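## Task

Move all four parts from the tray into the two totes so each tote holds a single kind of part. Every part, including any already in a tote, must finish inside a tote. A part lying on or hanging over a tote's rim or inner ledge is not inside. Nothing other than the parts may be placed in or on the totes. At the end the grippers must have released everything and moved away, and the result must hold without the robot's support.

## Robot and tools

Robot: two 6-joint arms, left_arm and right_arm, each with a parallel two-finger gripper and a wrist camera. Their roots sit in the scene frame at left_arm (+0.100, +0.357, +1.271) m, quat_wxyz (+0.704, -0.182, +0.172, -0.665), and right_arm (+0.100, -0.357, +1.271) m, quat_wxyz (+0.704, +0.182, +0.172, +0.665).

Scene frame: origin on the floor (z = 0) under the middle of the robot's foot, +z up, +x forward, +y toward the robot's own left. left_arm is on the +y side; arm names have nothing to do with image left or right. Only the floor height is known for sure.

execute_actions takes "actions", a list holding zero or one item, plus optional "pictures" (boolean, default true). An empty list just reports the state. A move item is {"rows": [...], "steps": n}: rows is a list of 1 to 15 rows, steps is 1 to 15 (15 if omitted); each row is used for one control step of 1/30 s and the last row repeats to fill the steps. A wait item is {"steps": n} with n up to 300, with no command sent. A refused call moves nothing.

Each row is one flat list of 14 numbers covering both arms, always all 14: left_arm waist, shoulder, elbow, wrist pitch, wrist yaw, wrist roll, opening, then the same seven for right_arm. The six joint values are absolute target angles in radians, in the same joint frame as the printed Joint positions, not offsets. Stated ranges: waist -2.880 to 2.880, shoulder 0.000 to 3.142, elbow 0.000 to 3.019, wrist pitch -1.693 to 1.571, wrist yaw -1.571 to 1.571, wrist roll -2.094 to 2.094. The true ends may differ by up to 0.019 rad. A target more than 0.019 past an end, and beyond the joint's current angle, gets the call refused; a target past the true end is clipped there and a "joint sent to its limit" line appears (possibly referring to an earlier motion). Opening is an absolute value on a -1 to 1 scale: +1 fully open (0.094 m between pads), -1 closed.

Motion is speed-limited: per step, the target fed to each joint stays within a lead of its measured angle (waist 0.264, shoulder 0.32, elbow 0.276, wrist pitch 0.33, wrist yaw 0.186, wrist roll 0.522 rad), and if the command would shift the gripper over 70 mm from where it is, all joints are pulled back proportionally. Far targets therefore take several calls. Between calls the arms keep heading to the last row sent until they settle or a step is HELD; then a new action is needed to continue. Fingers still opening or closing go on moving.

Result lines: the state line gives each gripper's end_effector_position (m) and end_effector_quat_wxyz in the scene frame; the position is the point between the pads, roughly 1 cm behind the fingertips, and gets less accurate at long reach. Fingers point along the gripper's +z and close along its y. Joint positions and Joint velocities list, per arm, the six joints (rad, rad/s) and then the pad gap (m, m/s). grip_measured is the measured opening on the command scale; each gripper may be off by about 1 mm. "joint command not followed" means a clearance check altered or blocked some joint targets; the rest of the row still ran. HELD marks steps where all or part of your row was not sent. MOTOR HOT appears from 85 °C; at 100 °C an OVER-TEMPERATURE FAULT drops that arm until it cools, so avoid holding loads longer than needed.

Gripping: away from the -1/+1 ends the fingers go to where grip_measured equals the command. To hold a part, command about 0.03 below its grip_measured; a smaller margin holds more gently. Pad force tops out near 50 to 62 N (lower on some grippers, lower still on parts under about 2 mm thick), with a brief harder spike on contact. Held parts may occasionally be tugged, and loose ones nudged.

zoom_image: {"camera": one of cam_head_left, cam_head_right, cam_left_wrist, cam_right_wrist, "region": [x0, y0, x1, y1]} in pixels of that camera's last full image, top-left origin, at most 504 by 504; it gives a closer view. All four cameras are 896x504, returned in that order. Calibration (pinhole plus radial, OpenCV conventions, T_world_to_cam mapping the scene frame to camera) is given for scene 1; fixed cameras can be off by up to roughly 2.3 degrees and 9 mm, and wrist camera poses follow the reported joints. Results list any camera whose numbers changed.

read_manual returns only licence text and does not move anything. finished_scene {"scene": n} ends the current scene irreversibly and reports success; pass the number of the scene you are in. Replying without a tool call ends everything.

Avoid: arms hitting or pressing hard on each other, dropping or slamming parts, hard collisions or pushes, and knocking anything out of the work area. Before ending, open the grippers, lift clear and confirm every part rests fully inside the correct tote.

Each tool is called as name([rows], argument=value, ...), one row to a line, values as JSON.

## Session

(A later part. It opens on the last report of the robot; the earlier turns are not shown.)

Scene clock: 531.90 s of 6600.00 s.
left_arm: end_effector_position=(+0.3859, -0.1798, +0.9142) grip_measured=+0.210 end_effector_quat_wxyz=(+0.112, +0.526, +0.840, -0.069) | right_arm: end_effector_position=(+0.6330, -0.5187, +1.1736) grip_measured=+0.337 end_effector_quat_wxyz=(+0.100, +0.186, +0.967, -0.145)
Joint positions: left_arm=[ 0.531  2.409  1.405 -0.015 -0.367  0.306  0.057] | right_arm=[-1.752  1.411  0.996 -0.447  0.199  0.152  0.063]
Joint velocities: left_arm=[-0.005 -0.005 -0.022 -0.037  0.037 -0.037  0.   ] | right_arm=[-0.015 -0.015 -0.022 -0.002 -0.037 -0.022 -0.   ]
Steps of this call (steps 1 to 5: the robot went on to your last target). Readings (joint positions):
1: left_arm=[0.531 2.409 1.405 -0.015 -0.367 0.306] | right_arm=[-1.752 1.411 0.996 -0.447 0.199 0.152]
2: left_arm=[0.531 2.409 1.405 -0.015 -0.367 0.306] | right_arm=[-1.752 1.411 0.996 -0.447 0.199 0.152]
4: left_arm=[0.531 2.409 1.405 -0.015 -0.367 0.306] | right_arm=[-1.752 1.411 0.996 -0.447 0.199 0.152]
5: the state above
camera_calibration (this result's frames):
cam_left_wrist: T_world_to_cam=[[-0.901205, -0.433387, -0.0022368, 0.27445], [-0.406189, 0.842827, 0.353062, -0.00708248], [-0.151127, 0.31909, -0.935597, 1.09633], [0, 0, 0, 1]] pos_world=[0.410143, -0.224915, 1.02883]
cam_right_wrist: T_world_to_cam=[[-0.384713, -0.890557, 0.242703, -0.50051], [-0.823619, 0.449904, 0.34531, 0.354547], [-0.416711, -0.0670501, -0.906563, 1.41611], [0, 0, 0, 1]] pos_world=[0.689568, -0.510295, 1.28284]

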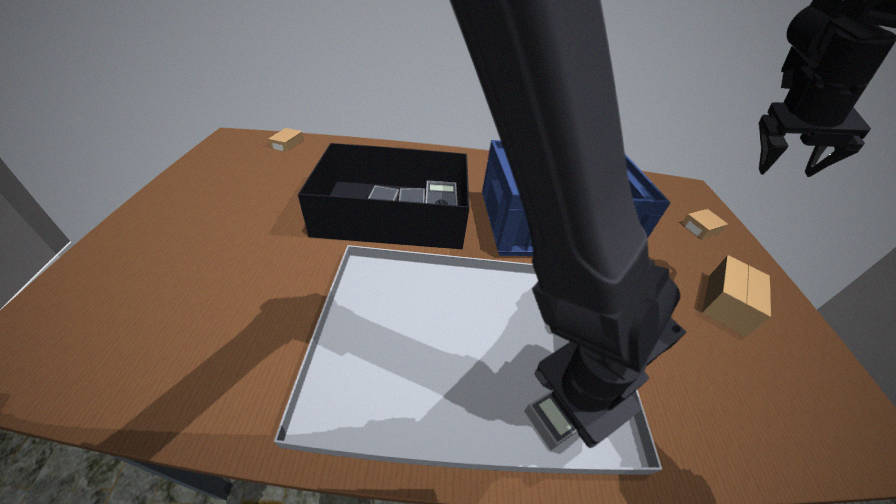

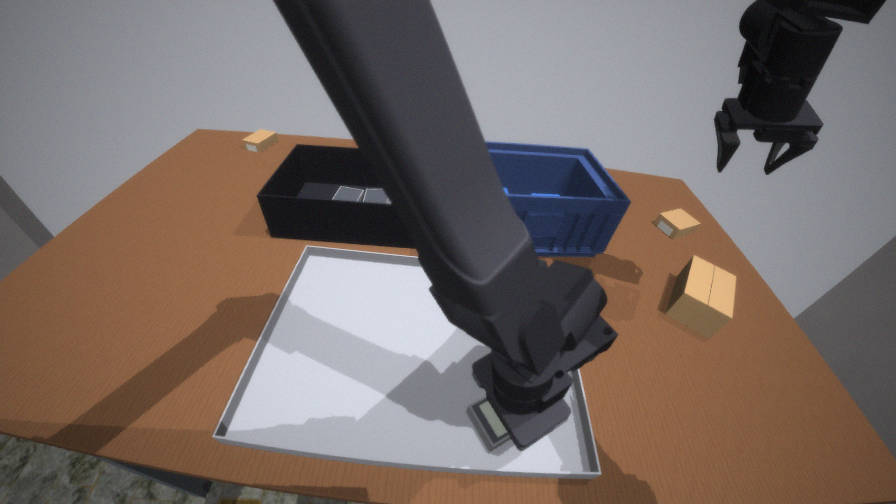

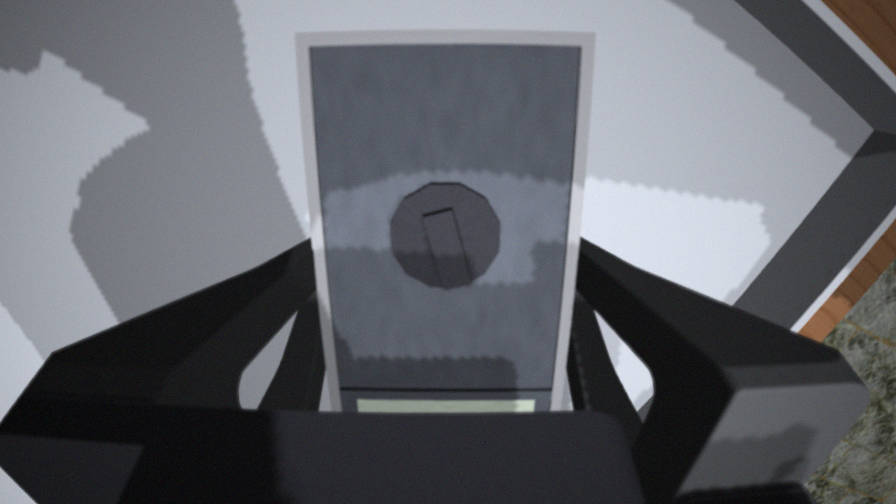

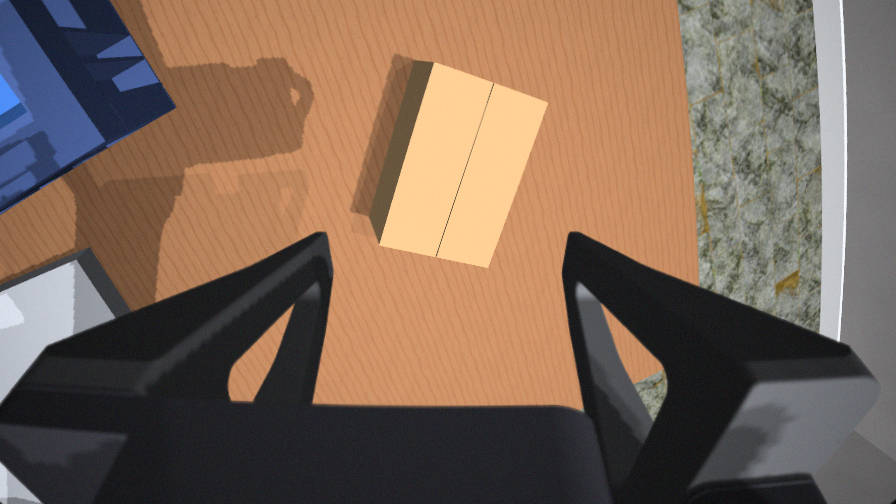

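execute_actions([
  {"rows":[[0.52,2.39,1.418,-0.015,-0.368,0.306,0.165,-1.75,1.4,1.0,-0.43,0.2,0.15,0.34],[0.52,2.37,1.41,-0.025,-0.368,0.3,0.165,-1.75,1.4,1.0,-0.43,0.2,0.15,0.34],[0.52,2.35,1.4,-0.033,-0.368,0.295,0.165,-1.75,1.4,1.0,-0.43,0.2,0.15,0.34],[0.52,2.327,1.388,-0.042,-0.368,0.29,0.165,-1.75,1.4,1.0,-0.43,0.2,0.15,0.34],[0.523,2.302,1.374,-0.052,-0.368,0.285,0.165,-1.75,1.4,1.0,-0.43,0.2,0.15,0.34],[0.528,2.275,1.359,-0.063,-0.367,0.278,0.165,-1.75,1.4,1.0,-0.43,0.2,0.15,0.34],[0.536,2.247,1.344,-0.075,-0.365,0.27,0.165,-1.75,1.4,1.0,-0.43,0.2,0.15,0.34],[0.547,2.219,1.329,-0.087,-0.362,0.261,0.165,-1.75,1.4,1.0,-0.43,0.2,0.15,0.34],[0.561,2.191,1.314,-0.099,-0.358,0.252,0.165,-1.75,1.4,1.0,-0.43,0.2,0.15,0.34],[0.578,2.163,1.299,-0.111,-0.354,0.243,0.165,-1.75,1.4,1.0,-0.43,0.2,0.15,0.34],[0.597,2.135,1.284,-0.124,-0.35,0.234,0.165,-1.75,1.4,1.0,-0.43,0.2,0.15,0.34],[0.617,2.107,1.269,-0.137,-0.346,0.225,0.165,-1.75,1.4,1.0,-0.43,0.2,0.15,0.34],[0.638,2.079,1.254,-0.15,-0.342,0.216,0.165,-1.75,1.4,1.0,-0.43,0.2,0.15,0.34],[0.659,2.051,1.239,-0.163,-0.338,0.207,0.165,-1.75,1.4,1.0,-0.43,0.2,0.15,0.34],[0.68,2.023,1.224,-0.176,-0.334,0.198,0.165,-1.75,1.4,1.0,-0.43,0.2,0.15,0.34]]},
], pictures=false)

execute_actions([
  {"rows":[[0.701,1.995,1.21,-0.189,-0.33,0.189,0.165,-1.75,1.4,1.0,-0.43,0.2,0.15,0.34],[0.722,1.967,1.196,-0.202,-0.326,0.18,0.165,-1.75,1.4,1.0,-0.43,0.2,0.15,0.34],[0.743,1.939,1.182,-0.215,-0.322,0.171,0.165,-1.75,1.4,1.0,-0.43,0.2,0.15,0.34],[0.764,1.911,1.169,-0.228,-0.318,0.162,0.165,-1.75,1.4,1.0,-0.43,0.2,0.15,0.34],[0.785,1.883,1.157,-0.241,-0.314,0.153,0.165,-1.75,1.4,1.0,-0.43,0.2,0.15,0.34],[0.806,1.855,1.146,-0.254,-0.31,0.144,0.165,-1.75,1.4,1.0,-0.43,0.2,0.15,0.34],[0.827,1.827,1.137,-0.267,-0.306,0.135,0.165,-1.75,1.4,1.0,-0.43,0.2,0.15,0.34],[0.848,1.8,1.13,-0.28,-0.302,0.126,0.165,-1.75,1.4,1.0,-0.43,0.2,0.15,0.34],[0.869,1.775,1.126,-0.293,-0.298,0.117,0.165,-1.75,1.4,1.0,-0.43,0.2,0.15,0.34],[0.89,1.752,1.125,-0.305,-0.294,0.108,0.165,-1.75,1.4,1.0,-0.43,0.2,0.15,0.34],[0.911,1.732,1.128,-0.317,-0.29,0.099,0.165,-1.75,1.4,1.0,-0.43,0.2,0.15,0.34],[0.931,1.716,1.135,-0.329,-0.286,0.09,0.165,-1.75,1.4,1.0,-0.43,0.2,0.15,0.34],[0.951,1.705,1.146,-0.34,-0.282,0.08,0.165,-1.75,1.4,1.0,-0.43,0.2,0.15,0.34],[0.97,1.7,1.161,-0.351,-0.278,0.07,0.165,-1.75,1.4,1.0,-0.43,0.2,0.15,0.34],[0.988,1.7,1.18,-0.361,-0.274,0.06,0.165,-1.75,1.4,1.0,-0.43,0.2,0.15,0.34]]},
], pictures=false)

execute_actions([
  {"rows":[[1.005,1.704,1.203,-0.37,-0.271,0.049,0.165,-1.75,1.4,1.0,-0.43,0.2,0.15,0.34],[1.021,1.712,1.228,-0.378,-0.268,0.038,0.165,-1.75,1.4,1.0,-0.43,0.2,0.15,0.34],[1.037,1.722,1.254,-0.386,-0.265,0.027,0.165,-1.75,1.4,1.0,-0.43,0.2,0.15,0.34],[1.052,1.733,1.28,-0.394,-0.262,0.016,0.165,-1.75,1.4,1.0,-0.43,0.2,0.15,0.34],[1.067,1.745,1.306,-0.402,-0.259,0.005,0.165,-1.75,1.4,1.0,-0.43,0.2,0.15,0.34],[1.081,1.757,1.332,-0.41,-0.256,-0.006,0.165,-1.75,1.4,1.0,-0.43,0.2,0.15,0.34],[1.095,1.769,1.358,-0.418,-0.253,-0.017,0.165,-1.75,1.4,1.0,-0.43,0.2,0.15,0.34],[1.108,1.781,1.384,-0.426,-0.25,-0.028,0.165,-1.75,1.4,1.0,-0.43,0.2,0.15,0.34],[1.121,1.793,1.41,-0.434,-0.247,-0.039,0.165,-1.75,1.4,1.0,-0.43,0.2,0.15,0.34],[1.133,1.805,1.436,-0.442,-0.244,-0.05,0.165,-1.75,1.4,1.0,-0.43,0.2,0.15,0.34],[1.145,1.817,1.462,-0.45,-0.241,-0.061,0.165,-1.75,1.4,1.0,-0.43,0.2,0.15,0.34],[1.156,1.829,1.488,-0.457,-0.239,-0.072,0.165,-1.75,1.4,1.0,-0.43,0.2,0.15,0.34],[1.166,1.841,1.513,-0.464,-0.237,-0.083,0.165,-1.75,1.4,1.0,-0.43,0.2,0.15,0.34],[1.176,1.853,1.537,-0.471,-0.235,-0.094,0.165,-1.75,1.4,1.0,-0.43,0.2,0.15,0.34],[1.185,1.865,1.559,-0.477,-0.233,-0.104,0.165,-1.75,1.4,1.0,-0.43,0.2,0.15,0.34]]},
], pictures=false)

execute_actions([
  {"rows":[[1.193,1.878,1.578,-0.482,-0.231,-0.113,0.165,-1.75,1.4,1.0,-0.43,0.2,0.15,0.34],[1.2,1.891,1.595,-0.486,-0.23,-0.121,0.165,-1.75,1.4,1.0,-0.43,0.2,0.15,0.34],[1.206,1.904,1.61,-0.489,-0.229,-0.128,0.165,-1.75,1.4,1.0,-0.43,0.2,0.15,0.34],[1.211,1.917,1.622,-0.491,-0.228,-0.134,0.165,-1.75,1.4,1.0,-0.43,0.2,0.15,0.34],[1.215,1.929,1.632,-0.492,-0.227,-0.138,0.165,-1.75,1.4,1.0,-0.43,0.2,0.15,0.34],[1.218,1.94,1.64,-0.492,-0.227,-0.14,0.165,-1.75,1.4,1.0,-0.43,0.2,0.15,0.34],[1.22,1.95,1.646,-0.492,-0.227,-0.14,0.165,-1.75,1.4,1.0,-0.43,0.2,0.15,0.34],[1.221,1.958,1.65,-0.492,-0.227,-0.14,0.165,-1.75,1.4,1.0,-0.43,0.2,0.15,0.34],[1.221,1.964,1.653,-0.492,-0.227,-0.14,0.165,-1.75,1.4,1.0,-0.43,0.2,0.15,0.34]]},
], pictures=false)

execute_actions([
  {"steps":5},
])

Scene clock: 570.87 s of 6600.00 s.
left_arm: end_effector_position=(+0.4290, -0.1367, +0.9851) grip_measured=+0.210 end_effector_quat_wxyz=(+0.096, +0.498, +0.859, -0.069) | right_arm: end_effector_position=(+0.6330, -0.5187, +1.1736) grip_measured=+0.337 end_effector_quat_wxyz=(+0.100, +0.186, +0.967, -0.145)
Joint positions: left_arm=[ 0.576  2.183  1.267 -0.12  -0.344  0.266  0.057] | right_arm=[-1.752  1.411  0.996 -0.447  0.199  0.152  0.063]
Joint velocities: left_arm=[ 0.444 -0.796 -0.247 -0.286  0.11  -0.11  -0.   ] | right_arm=[-0.005 -0.005  0.022  0.002 -0.037 -0.022 -0.001]
Steps of this call (steps 1 to 15: the robot went on to your last target; steps 16 to 90: nothing new was sent; then 35.47 s passed at rest; steps 91 to 105: all 15 steps of this action). Readings (joint positions):
91: left_arm=[0.531 2.409 1.405 -0.015 -0.367 0.306] | right_arm=[-1.752 1.411 0.996 -0.447 0.199 0.152]
92: left_arm=[0.531 2.409 1.405 -0.015 -0.367 0.306] | right_arm=[-1.752 1.411 0.996 -0.447 0.199 0.152]
94: left_arm=[0.531 2.405 1.403 -0.020 -0.367 0.306] | right_arm=[-1.752 1.411 0.996 -0.447 0.199 0.152]
98: left_arm=[0.531 2.351 1.351 -0.055 -0.367 0.297] | right_arm=[-1.752 1.411 0.996 -0.447 0.199 0.152]
105: the state above

Scene clock: 571.37 s of 6600.00 s.
left_arm: end_effector_position=(+0.5976, +0.0533, +1.0700) grip_measured=+0.210 end_effector_quat_wxyz=(+0.091, +0.303, +0.948, -0.023) | right_arm: end_effector_position=(+0.6330, -0.5187, +1.1736) grip_measured=+0.337 end_effector_quat_wxyz=(+0.100, +0.186, +0.967, -0.145)
Joint positions: left_arm=[ 0.921  1.795  1.14  -0.305 -0.287  0.147  0.057] | right_arm=[-1.752  1.411  0.996 -0.447  0.199  0.152  0.063]
Joint velocities: left_arm=[ 0.708 -0.65   0.017 -0.393  0.11  -0.388 -0.001] | right_arm=[ 0.005  0.005  0.002 -0.017 -0.037 -0.007 -0.001]
Steps of this call (steps 1 to 15: all 15 steps of this action). Readings (joint positions):
1: left_arm=[0.591 2.158 1.257 -0.130 -0.341 0.260] | right_arm=[-1.752 1.411 0.996 -0.447 0.199 0.152]
2: left_arm=[0.608 2.132 1.246 -0.139 -0.337 0.255] | right_arm=[-1.752 1.411 0.996 -0.447 0.199 0.152]
4: left_arm=[0.648 2.079 1.223 -0.160 -0.331 0.242] | right_arm=[-1.752 1.411 0.996 -0.447 0.199 0.152]
8: left_arm=[0.744 1.971 1.176 -0.208 -0.316 0.213] | right_arm=[-1.752 1.411 0.996 -0.447 0.199 0.152]
15: the state above

Scene clock: 571.87 s of 6600.00 s.
left_arm: end_effector_position=(+0.7886, +0.1498, +1.1103) grip_measured=+0.210 end_effector_quat_wxyz=(+0.157, +0.096, +0.983, -0.005) | right_arm: end_effector_position=(+0.6330, -0.5187, +1.1736) grip_measured=+0.337 end_effector_quat_wxyz=(+0.100, +0.186, +0.967, -0.145)
Joint positions: left_arm=[ 1.161  1.816  1.483 -0.449 -0.239 -0.041  0.057] | right_arm=[-1.752  1.411  0.996 -0.447  0.199  0.152  0.063]
Joint velocities: left_arm=[ 0.249  0.376  0.662 -0.203  0.066 -0.3   -0.002] | right_arm=[ 0.015  0.005  0.002  0.002 -0.007  0.007  0.001]
Steps of this call (steps 1 to 15: all 15 steps of this action). Readings (joint positions):
1: left_arm=[0.945 1.775 1.143 -0.319 -0.283 0.135] | right_arm=[-1.752 1.411 0.996 -0.447 0.199 0.152]
2: left_arm=[0.968 1.760 1.150 -0.334 -0.278 0.122] | right_arm=[-1.752 1.411 0.996 -0.447 0.199 0.152]
4: left_arm=[1.012 1.746 1.183 -0.361 -0.271 0.094] | right_arm=[-1.752 1.411 0.996 -0.447 0.199 0.152]
8: left_arm=[1.084 1.754 1.291 -0.399 -0.258 0.041] | right_arm=[-1.752 1.411 0.996 -0.447 0.199 0.152]
15: the state above

Scene clock: 572.37 s of 6600.00 s.
left_arm: end_effector_position=(+0.8009, +0.1778, +1.0392) grip_measured=+0.210 end_effector_quat_wxyz=(+0.119, +0.042, +0.992, +0.009) | right_arm: end_effector_position=(+0.6330, -0.5187, +1.1736) grip_measured=+0.337 end_effector_quat_wxyz=(+0.100, +0.186, +0.967, -0.145)
Joint positions: left_arm=[ 1.221  1.975  1.603 -0.484 -0.229 -0.12   0.057] | right_arm=[-1.752  1.411  0.996 -0.447  0.199  0.152  0.063]
Joint velocities: left_arm=[-0.005  0.054  0.002 -0.032 -0.022 -0.037 -0.   ] | right_arm=[-0.015  0.015  0.012  0.002  0.007 -0.081 -0.001]
Steps of this call (steps 1 to 15: all 15 steps of this action). Readings (joint positions):
1: left_arm=[1.169 1.829 1.505 -0.455 -0.237 -0.051] | right_arm=[-1.752 1.411 0.996 -0.447 0.199 0.152]
2: left_arm=[1.178 1.842 1.525 -0.461 -0.235 -0.062] | right_arm=[-1.752 1.411 0.996 -0.447 0.199 0.152]
4: left_arm=[1.192 1.870 1.559 -0.470 -0.233 -0.080] | right_arm=[-1.752 1.411 0.996 -0.447 0.199 0.152]
8: left_arm=[1.215 1.923 1.598 -0.477 -0.232 -0.106] | right_arm=[-1.752 1.411 0.996 -0.447 0.199 0.152]
15: the state above

Scene clock: 572.53 s of 6600.00 s.
left_arm: end_effector_position=(+0.8017, +0.1776, +1.0392) grip_measured=+0.210 end_effector_quat_wxyz=(+0.120, +0.040, +0.992, +0.009) | right_arm: end_effector_position=(+0.6330, -0.5187, +1.1736) grip_measured=+0.337 end_effector_quat_wxyz=(+0.100, +0.186, +0.967, -0.145)
Joint positions: left_arm=[ 1.221  1.976  1.606 -0.484 -0.229 -0.123  0.057] | right_arm=[-1.752  1.411  0.996 -0.447  0.199  0.152  0.063]
Joint velocities: left_arm=[-0.015 -0.005 -0.012 -0.002  0.007  0.007 -0.001] | right_arm=[-0.005  0.005  0.002 -0.007  0.022 -0.007  0.002]
Steps of this call (steps 1 to 5: the robot went on to your last target). Readings (joint positions):
1: left_arm=[1.221 1.976 1.603 -0.484 -0.229 -0.121] | right_arm=[-1.752 1.411 0.996 -0.447 0.199 0.152]
2: left_arm=[1.221 1.976 1.603 -0.484 -0.229 -0.122] | right_arm=[-1.752 1.411 0.996 -0.447 0.199 0.152]
4: left_arm=[1.221 1.976 1.605 -0.484 -0.229 -0.122] | right_arm=[-1.752 1.411 0.996 -0.447 0.199 0.152]
5: the state above
camera_calibration (this result's frames):
cam_left_wrist: T_world_to_cam=[[-0.0812018, -0.996315, -0.0276311, 0.273283], [-0.924283, 0.0648992, 0.37615, 0.345991], [-0.372971, 0.0560831, -0.926147, 1.37687], [0, 0, 0, 1]] pos_world=[0.855517, 0.172603, 1.15259]
cam_right_wrist: T_world_to_cam=[[-0.384713, -0.890557, 0.242703, -0.50051], [-0.823619, 0.449904, 0.34531, 0.354547], [-0.416711, -0.0670501, -0.906563, 1.41611], [0, 0, 0, 1]] pos_world=[0.689568, -0.510295, 1.28284]

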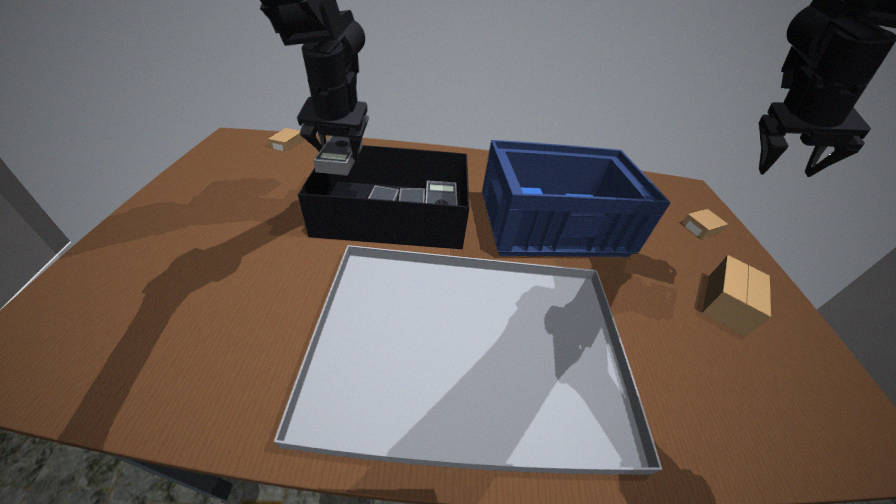

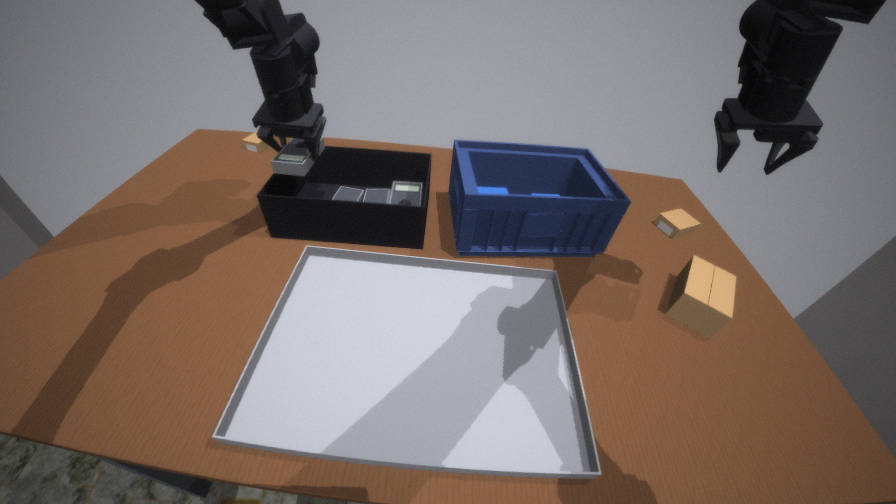

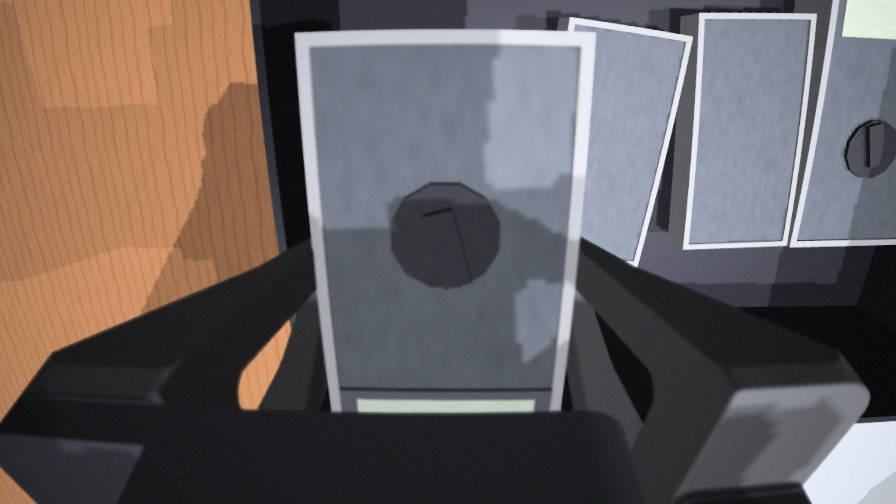

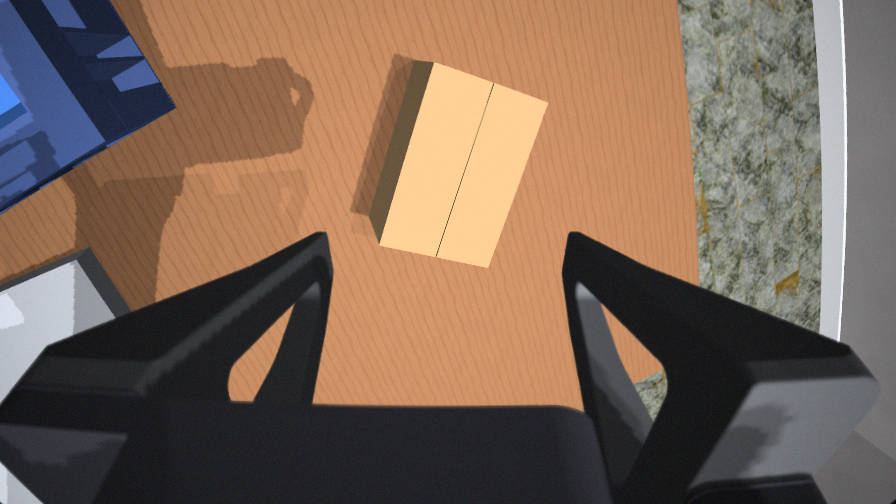

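execute_actions([
  {"rows":[[1.225,1.985,1.658,-0.474,-0.226,-0.11,0.165,-1.75,1.4,1.0,-0.43,0.2,0.15,0.34],[1.228,1.995,1.664,-0.466,-0.225,-0.103,0.165,-1.75,1.4,1.0,-0.43,0.2,0.15,0.34],[1.23,2.007,1.671,-0.459,-0.224,-0.097,0.165,-1.75,1.4,1.0,-0.43,0.2,0.15,0.34],[1.232,2.019,1.678,-0.452,-0.223,-0.092,0.165,-1.75,1.4,1.0,-0.43,0.2,0.15,0.34],[1.234,2.031,1.685,-0.446,-0.222,-0.087,0.165,-1.75,1.4,1.0,-0.43,0.2,0.15,0.34],[1.235,2.043,1.692,-0.44,-0.221,-0.082,0.165,-1.75,1.4,1.0,-0.43,0.2,0.15,0.34],[1.236,2.055,1.699,-0.434,-0.22,-0.078,0.165,-1.75,1.4,1.0,-0.43,0.2,0.15,0.34],[1.237,2.067,1.706,-0.428,-0.219,-0.074,0.165,-1.75,1.4,1.0,-0.43,0.2,0.15,0.34],[1.238,2.079,1.713,-0.422,-0.218,-0.07,0.165,-1.75,1.4,1.0,-0.43,0.2,0.15,0.34],[1.24,2.091,1.72,-0.416,-0.217,-0.066,0.165,-1.75,1.4,1.0,-0.43,0.2,0.15,0.34],[1.241,2.103,1.727,-0.41,-0.216,-0.062,0.165,-1.75,1.4,1.0,-0.43,0.2,0.15,0.34],[1.242,2.114,1.734,-0.404,-0.215,-0.059,0.165,-1.75,1.4,1.0,-0.43,0.2,0.15,0.34],[1.244,2.125,1.741,-0.398,-0.214,-0.056,0.165,-1.75,1.4,1.0,-0.43,0.2,0.15,0.34],[1.245,2.135,1.747,-0.392,-0.213,-0.054,0.165,-1.75,1.4,1.0,-0.43,0.2,0.15,0.34],[1.246,2.144,1.753,-0.386,-0.212,-0.052,0.165,-1.75,1.4,1.0,-0.43,0.2,0.15,0.34]]},
], pictures=false)

execute_actions([
  {"rows":[[1.247,2.152,1.758,-0.38,-0.211,-0.05,0.165,-1.75,1.4,1.0,-0.43,0.2,0.15,0.34],[1.248,2.159,1.762,-0.375,-0.211,-0.05,0.165,-1.75,1.4,1.0,-0.43,0.2,0.15,0.34],[1.249,2.165,1.765,-0.37,-0.21,-0.05,0.165,-1.75,1.4,1.0,-0.43,0.2,0.15,0.34],[1.25,2.169,1.767,-0.366,-0.21,-0.05,0.165,-1.75,1.4,1.0,-0.43,0.2,0.15,0.34],[1.25,2.172,1.768,-0.363,-0.21,-0.05,0.165,-1.75,1.4,1.0,-0.43,0.2,0.15,0.34]],"steps":14},
])

Scene clock: 587.17 s of 6600.00 s.
left_arm: end_effector_position=(+0.8142, +0.1689, +0.9818) grip_measured=+0.210 end_effector_quat_wxyz=(+0.129, +0.056, +0.990, +0.006) | right_arm: end_effector_position=(+0.6330, -0.5187, +1.1736) grip_measured=+0.337 end_effector_quat_wxyz=(+0.100, +0.186, +0.967, -0.145)
Joint positions: left_arm=[ 1.229  2.112  1.697 -0.416 -0.217 -0.081  0.057] | right_arm=[-1.752  1.411  0.996 -0.447  0.199  0.152  0.063]
Joint velocities: left_arm=[0.034 0.386 0.125 0.164 0.022 0.095 0.   ] | right_arm=[ 0.015 -0.015  0.017 -0.002  0.081  0.066 -0.002]
Steps of this call (steps 1 to 15: the robot went on to your last target; steps 16 to 90: nothing new was sent; then 11.13 s passed at rest; steps 91 to 105: all 15 steps of this action). Readings (joint positions):
91: left_arm=[1.221 1.976 1.606 -0.484 -0.229 -0.124] | right_arm=[-1.752 1.411 0.996 -0.447 0.199 0.152]
92: left_arm=[1.221 1.976 1.606 -0.484 -0.229 -0.123] | right_arm=[-1.752 1.411 0.996 -0.447 0.199 0.152]
94: left_arm=[1.221 1.982 1.614 -0.482 -0.228 -0.119] | right_arm=[-1.752 1.411 0.996 -0.447 0.199 0.152]
98: left_arm=[1.222 2.020 1.650 -0.458 -0.224 -0.106] | right_arm=[-1.752 1.411 0.996 -0.447 0.199 0.152]
105: the state above

Scene clock: 587.63 s of 6600.00 s.
left_arm: end_effector_position=(+0.8056, +0.1744, +0.9436) grip_measured=+0.210 end_effector_quat_wxyz=(+0.121, +0.060, +0.991, +0.010) | right_arm: end_effector_position=(+0.6330, -0.5187, +1.1736) grip_measured=+0.337 end_effector_quat_wxyz=(+0.100, +0.186, +0.967, -0.145)
Joint positions: left_arm=[ 1.242  2.182  1.719 -0.384 -0.213 -0.067  0.057] | right_arm=[-1.752  1.411  0.996 -0.447  0.199  0.152  0.063]
Joint velocities: left_arm=[ 0.005 -0.015  0.066  0.012 -0.007  0.037  0.   ] | right_arm=[-0.015 -0.005  0.007 -0.012 -0.081 -0.007 -0.001]
Steps of this call (steps 1 to 14: all 14 steps of this action). Readings (joint positions):
1: left_arm=[1.231 2.125 1.701 -0.411 -0.216 -0.078] | right_arm=[-1.752 1.411 0.996 -0.447 0.199 0.152]
2: left_arm=[1.233 2.137 1.704 -0.406 -0.215 -0.075] | right_arm=[-1.752 1.411 0.996 -0.447 0.199 0.152]
4: left_arm=[1.236 2.158 1.709 -0.396 -0.214 -0.072] | right_arm=[-1.752 1.411 0.996 -0.447 0.199 0.152]
8: left_arm=[1.241 2.180 1.711 -0.387 -0.213 -0.069] | right_arm=[-1.752 1.411 0.996 -0.447 0.199 0.152]
14: the state above
camera_calibration (this result's frames):
cam_left_wrist: T_world_to_cam=[[-0.119816, -0.992205, -0.0342654, 0.304399], [-0.922311, 0.0984708, 0.373693, 0.380655], [-0.367406, 0.0763778, -0.926919, 1.28268], [0, 0, 0, 1]] pos_world=[0.85882, 0.166574, 1.05713]
cam_right_wrist: T_world_to_cam=[[-0.384713, -0.890557, 0.242703, -0.50051], [-0.823619, 0.449904, 0.34531, 0.354547], [-0.416711, -0.0670501, -0.906563, 1.41611], [0, 0, 0, 1]] pos_world=[0.689568, -0.510295, 1.28284]

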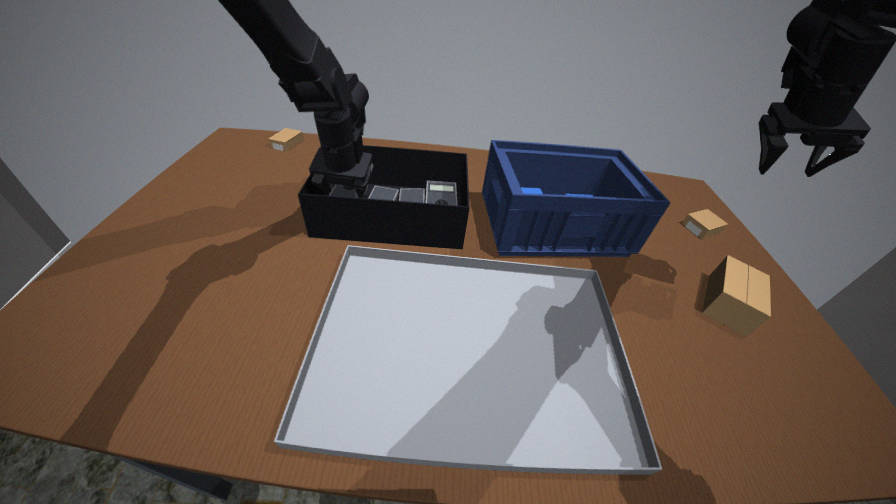

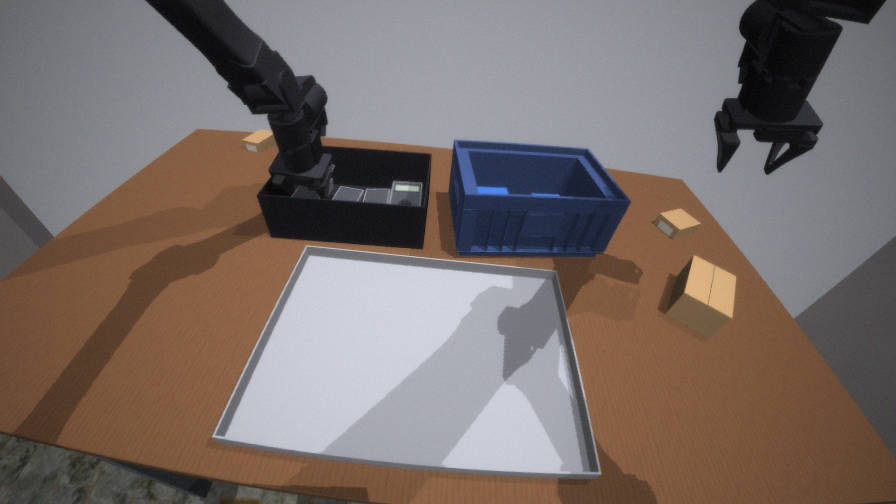

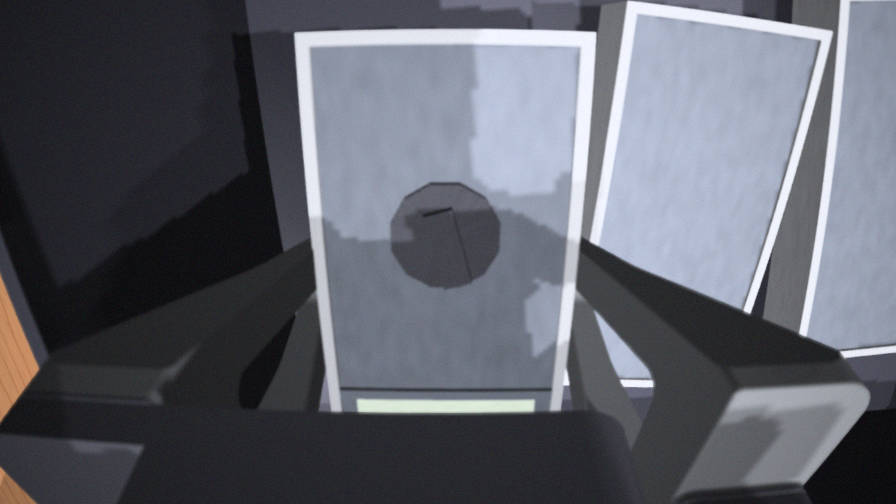

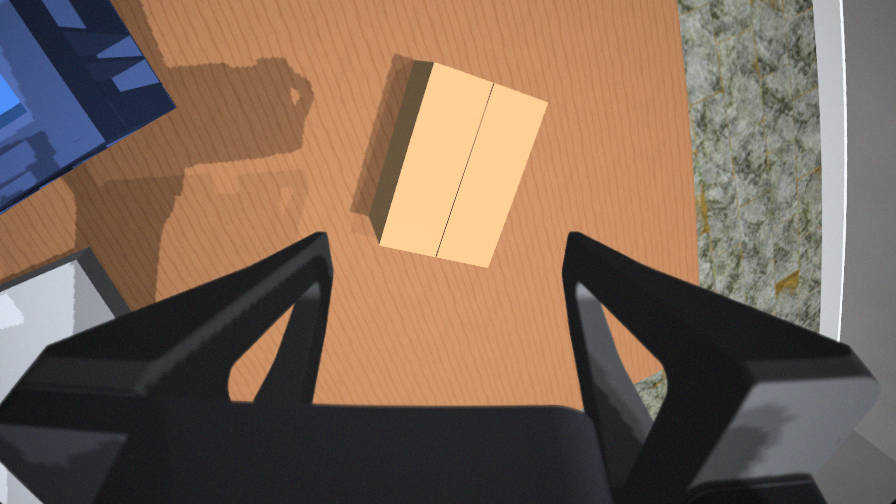

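execute_actions([
  {"rows":[[1.251,2.19,1.771,-0.36,-0.21,-0.055,0.165,-1.75,1.4,1.0,-0.43,0.2,0.15,0.34],[1.252,2.196,1.774,-0.358,-0.21,-0.055,0.165,-1.75,1.4,1.0,-0.43,0.2,0.15,0.34],[1.253,2.202,1.777,-0.356,-0.21,-0.055,0.165,-1.75,1.4,1.0,-0.43,0.2,0.15,0.34],[1.253,2.207,1.78,-0.354,-0.21,-0.055,0.165,-1.75,1.4,1.0,-0.43,0.2,0.15,0.34],[1.253,2.212,1.783,-0.352,-0.21,-0.055,0.165,-1.75,1.4,1.0,-0.43,0.2,0.15,0.34],[1.253,2.217,1.786,-0.35,-0.21,-0.055,0.165,-1.75,1.4,1.0,-0.43,0.2,0.15,0.34],[1.253,2.222,1.789,-0.348,-0.21,-0.055,0.165,-1.75,1.4,1.0,-0.43,0.2,0.15,0.34],[1.253,2.227,1.792,-0.346,-0.21,-0.055,0.165,-1.75,1.4,1.0,-0.43,0.2,0.15,0.34],[1.253,2.231,1.795,-0.344,-0.21,-0.055,0.165,-1.75,1.4,1.0,-0.43,0.2,0.15,0.34],[1.253,2.235,1.797,-0.342,-0.21,-0.055,0.165,-1.75,1.4,1.0,-0.43,0.2,0.15,0.34],[1.253,2.239,1.799,-0.34,-0.21,-0.055,0.165,-1.75,1.4,1.0,-0.43,0.2,0.15,0.34],[1.253,2.243,1.801,-0.338,-0.21,-0.055,0.165,-1.75,1.4,1.0,-0.43,0.2,0.15,0.34],[1.253,2.247,1.803,-0.336,-0.21,-0.055,0.165,-1.75,1.4,1.0,-0.43,0.2,0.15,0.34],[1.253,2.25,1.804,-0.334,-0.21,-0.055,0.165,-1.75,1.4,1.0,-0.43,0.2,0.15,0.34],[1.253,2.253,1.805,-0.333,-0.21,-0.055,0.165,-1.75,1.4,1.0,-0.43,0.2,0.15,0.34]]},
], pictures=false)

execute_actions([
  {"steps":10},
])

Scene clock: 605.67 s of 6600.00 s.
left_arm: end_effector_position=(+0.8094, +0.1700, +0.9222) grip_measured=+0.210 end_effector_quat_wxyz=(+0.128, +0.059, +0.990, +0.009) | right_arm: end_effector_position=(+0.6330, -0.5187, +1.1736) grip_measured=+0.337 end_effector_quat_wxyz=(+0.100, +0.186, +0.967, -0.145)
Joint positions: left_arm=[ 1.242  2.235  1.758 -0.355 -0.213 -0.066  0.057] | right_arm=[-1.752  1.411  0.996 -0.447  0.199  0.152  0.063]
Joint velocities: left_arm=[-0.015  0.142  0.012  0.046  0.007 -0.007 -0.001] | right_arm=[ 0.015 -0.005 -0.002  0.002  0.007 -0.051  0.   ]
Steps of this call (steps 1 to 15: the robot went on to your last target; steps 16 to 90: nothing new was sent; then 14.53 s passed at rest; steps 91 to 105: all 15 steps of this action). Readings (joint positions):
91: left_arm=[1.242 2.182 1.724 -0.381 -0.213 -0.066] | right_arm=[-1.752 1.411 0.996 -0.447 0.199 0.152]
92: left_arm=[1.242 2.182 1.724 -0.380 -0.213 -0.066] | right_arm=[-1.752 1.411 0.996 -0.447 0.199 0.152]
94: left_arm=[1.242 2.185 1.727 -0.378 -0.213 -0.066] | right_arm=[-1.752 1.411 0.996 -0.447 0.199 0.152]
98: left_arm=[1.242 2.200 1.743 -0.369 -0.213 -0.066] | right_arm=[-1.752 1.411 0.996 -0.447 0.199 0.152]
105: the state above

Scene clock: 606.00 s of 6600.00 s.
left_arm: end_effector_position=(+0.8079, +0.1698, +0.9168) grip_measured=+0.210 end_effector_quat_wxyz=(+0.128, +0.059, +0.990, +0.009) | right_arm: end_effector_position=(+0.6330, -0.5187, +1.1736) grip_measured=+0.337 end_effector_quat_wxyz=(+0.100, +0.186, +0.967, -0.145)
Joint positions: left_arm=[ 1.242  2.245  1.762 -0.351 -0.213 -0.066  0.057] | right_arm=[-1.752  1.411  0.996 -0.447  0.199  0.152  0.063]
Joint velocities: left_arm=[-0.024  0.005 -0.012  0.012 -0.022  0.022 -0.001] | right_arm=[ 0.005 -0.015 -0.032 -0.002 -0.007 -0.007 -0.   ]
Steps of this call (steps 1 to 10: the robot went on to your last target). Readings (joint positions):
1: left_arm=[1.242 2.239 1.758 -0.354 -0.213 -0.066] | right_arm=[-1.752 1.411 0.996 -0.447 0.199 0.152]
2: left_arm=[1.242 2.242 1.758 -0.353 -0.213 -0.066] | right_arm=[-1.752 1.411 0.996 -0.447 0.199 0.152]
4: left_arm=[1.242 2.244 1.759 -0.352 -0.213 -0.066] | right_arm=[-1.752 1.411 0.996 -0.447 0.199 0.152]
8: left_arm=[1.242 2.245 1.762 -0.351 -0.213 -0.066] | right_arm=[-1.752 1.411 0.996 -0.447 0.199 0.152]
10: the state above
camera_calibration (this result's frames):
cam_left_wrist: T_world_to_cam=[[-0.117885, -0.992485, -0.0328244, 0.296312], [-0.927016, 0.0981374, 0.361954, 0.407864], [-0.356012, 0.0730975, -0.931618, 1.25469], [0, 0, 0, 1]] pos_world=[0.859713, 0.162344, 1.03099]
cam_right_wrist: T_world_to_cam=[[-0.384713, -0.890557, 0.242703, -0.50051], [-0.823619, 0.449904, 0.34531, 0.354547], [-0.416711, -0.0670501, -0.906563, 1.41611], [0, 0, 0, 1]] pos_world=[0.689568, -0.510295, 1.28284]

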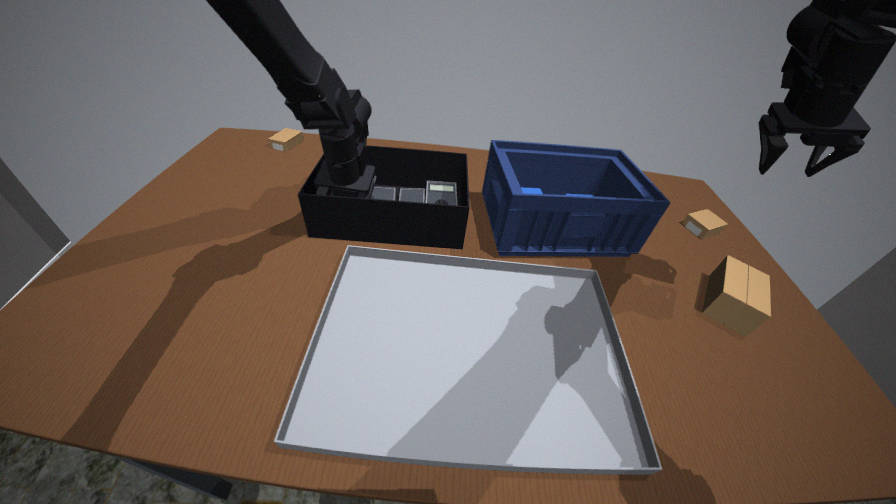

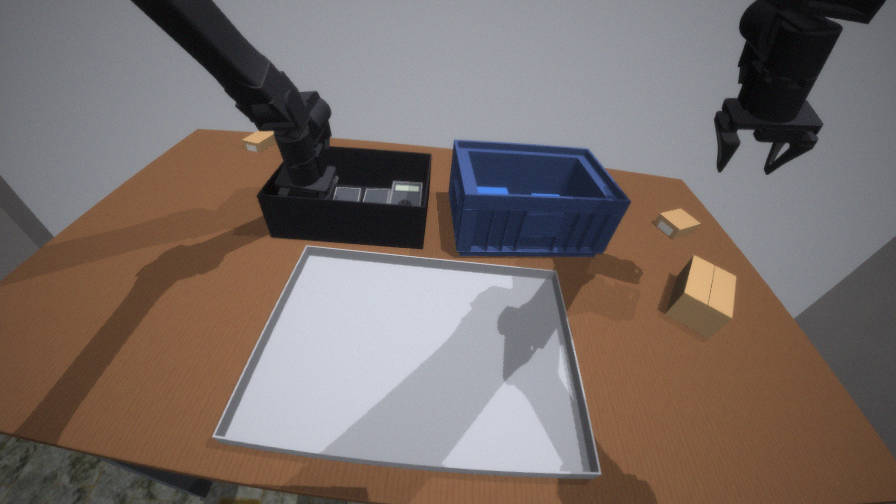

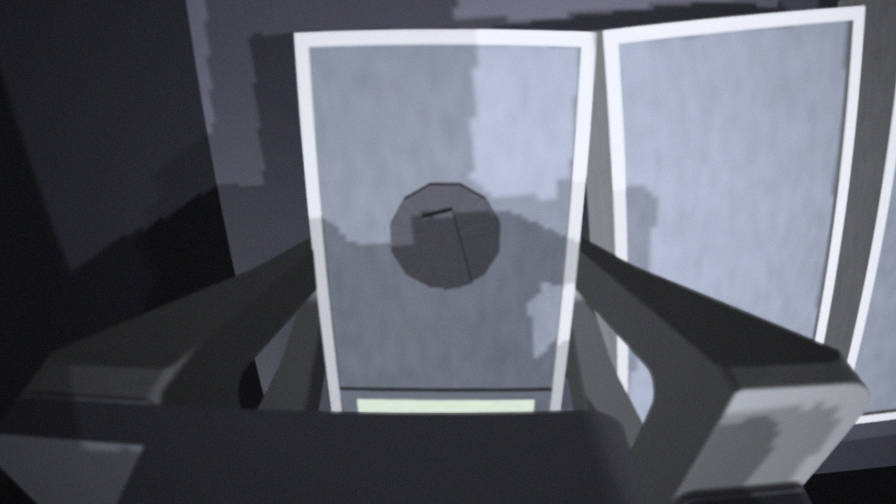

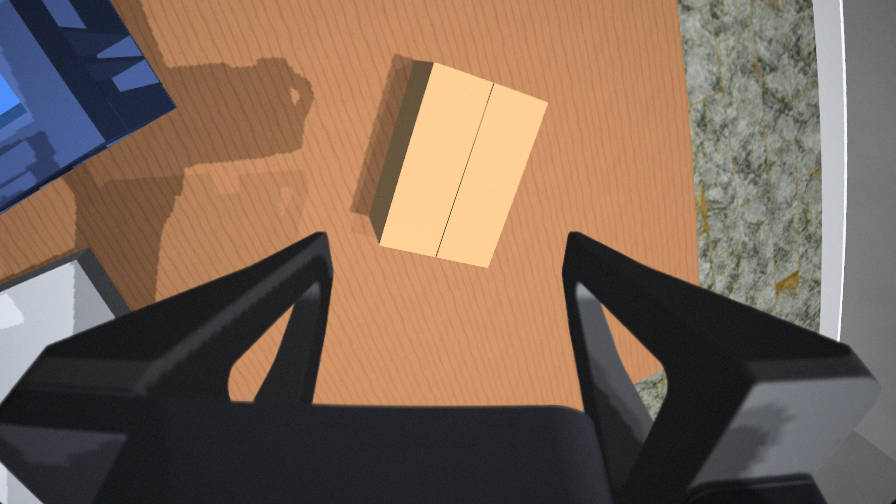

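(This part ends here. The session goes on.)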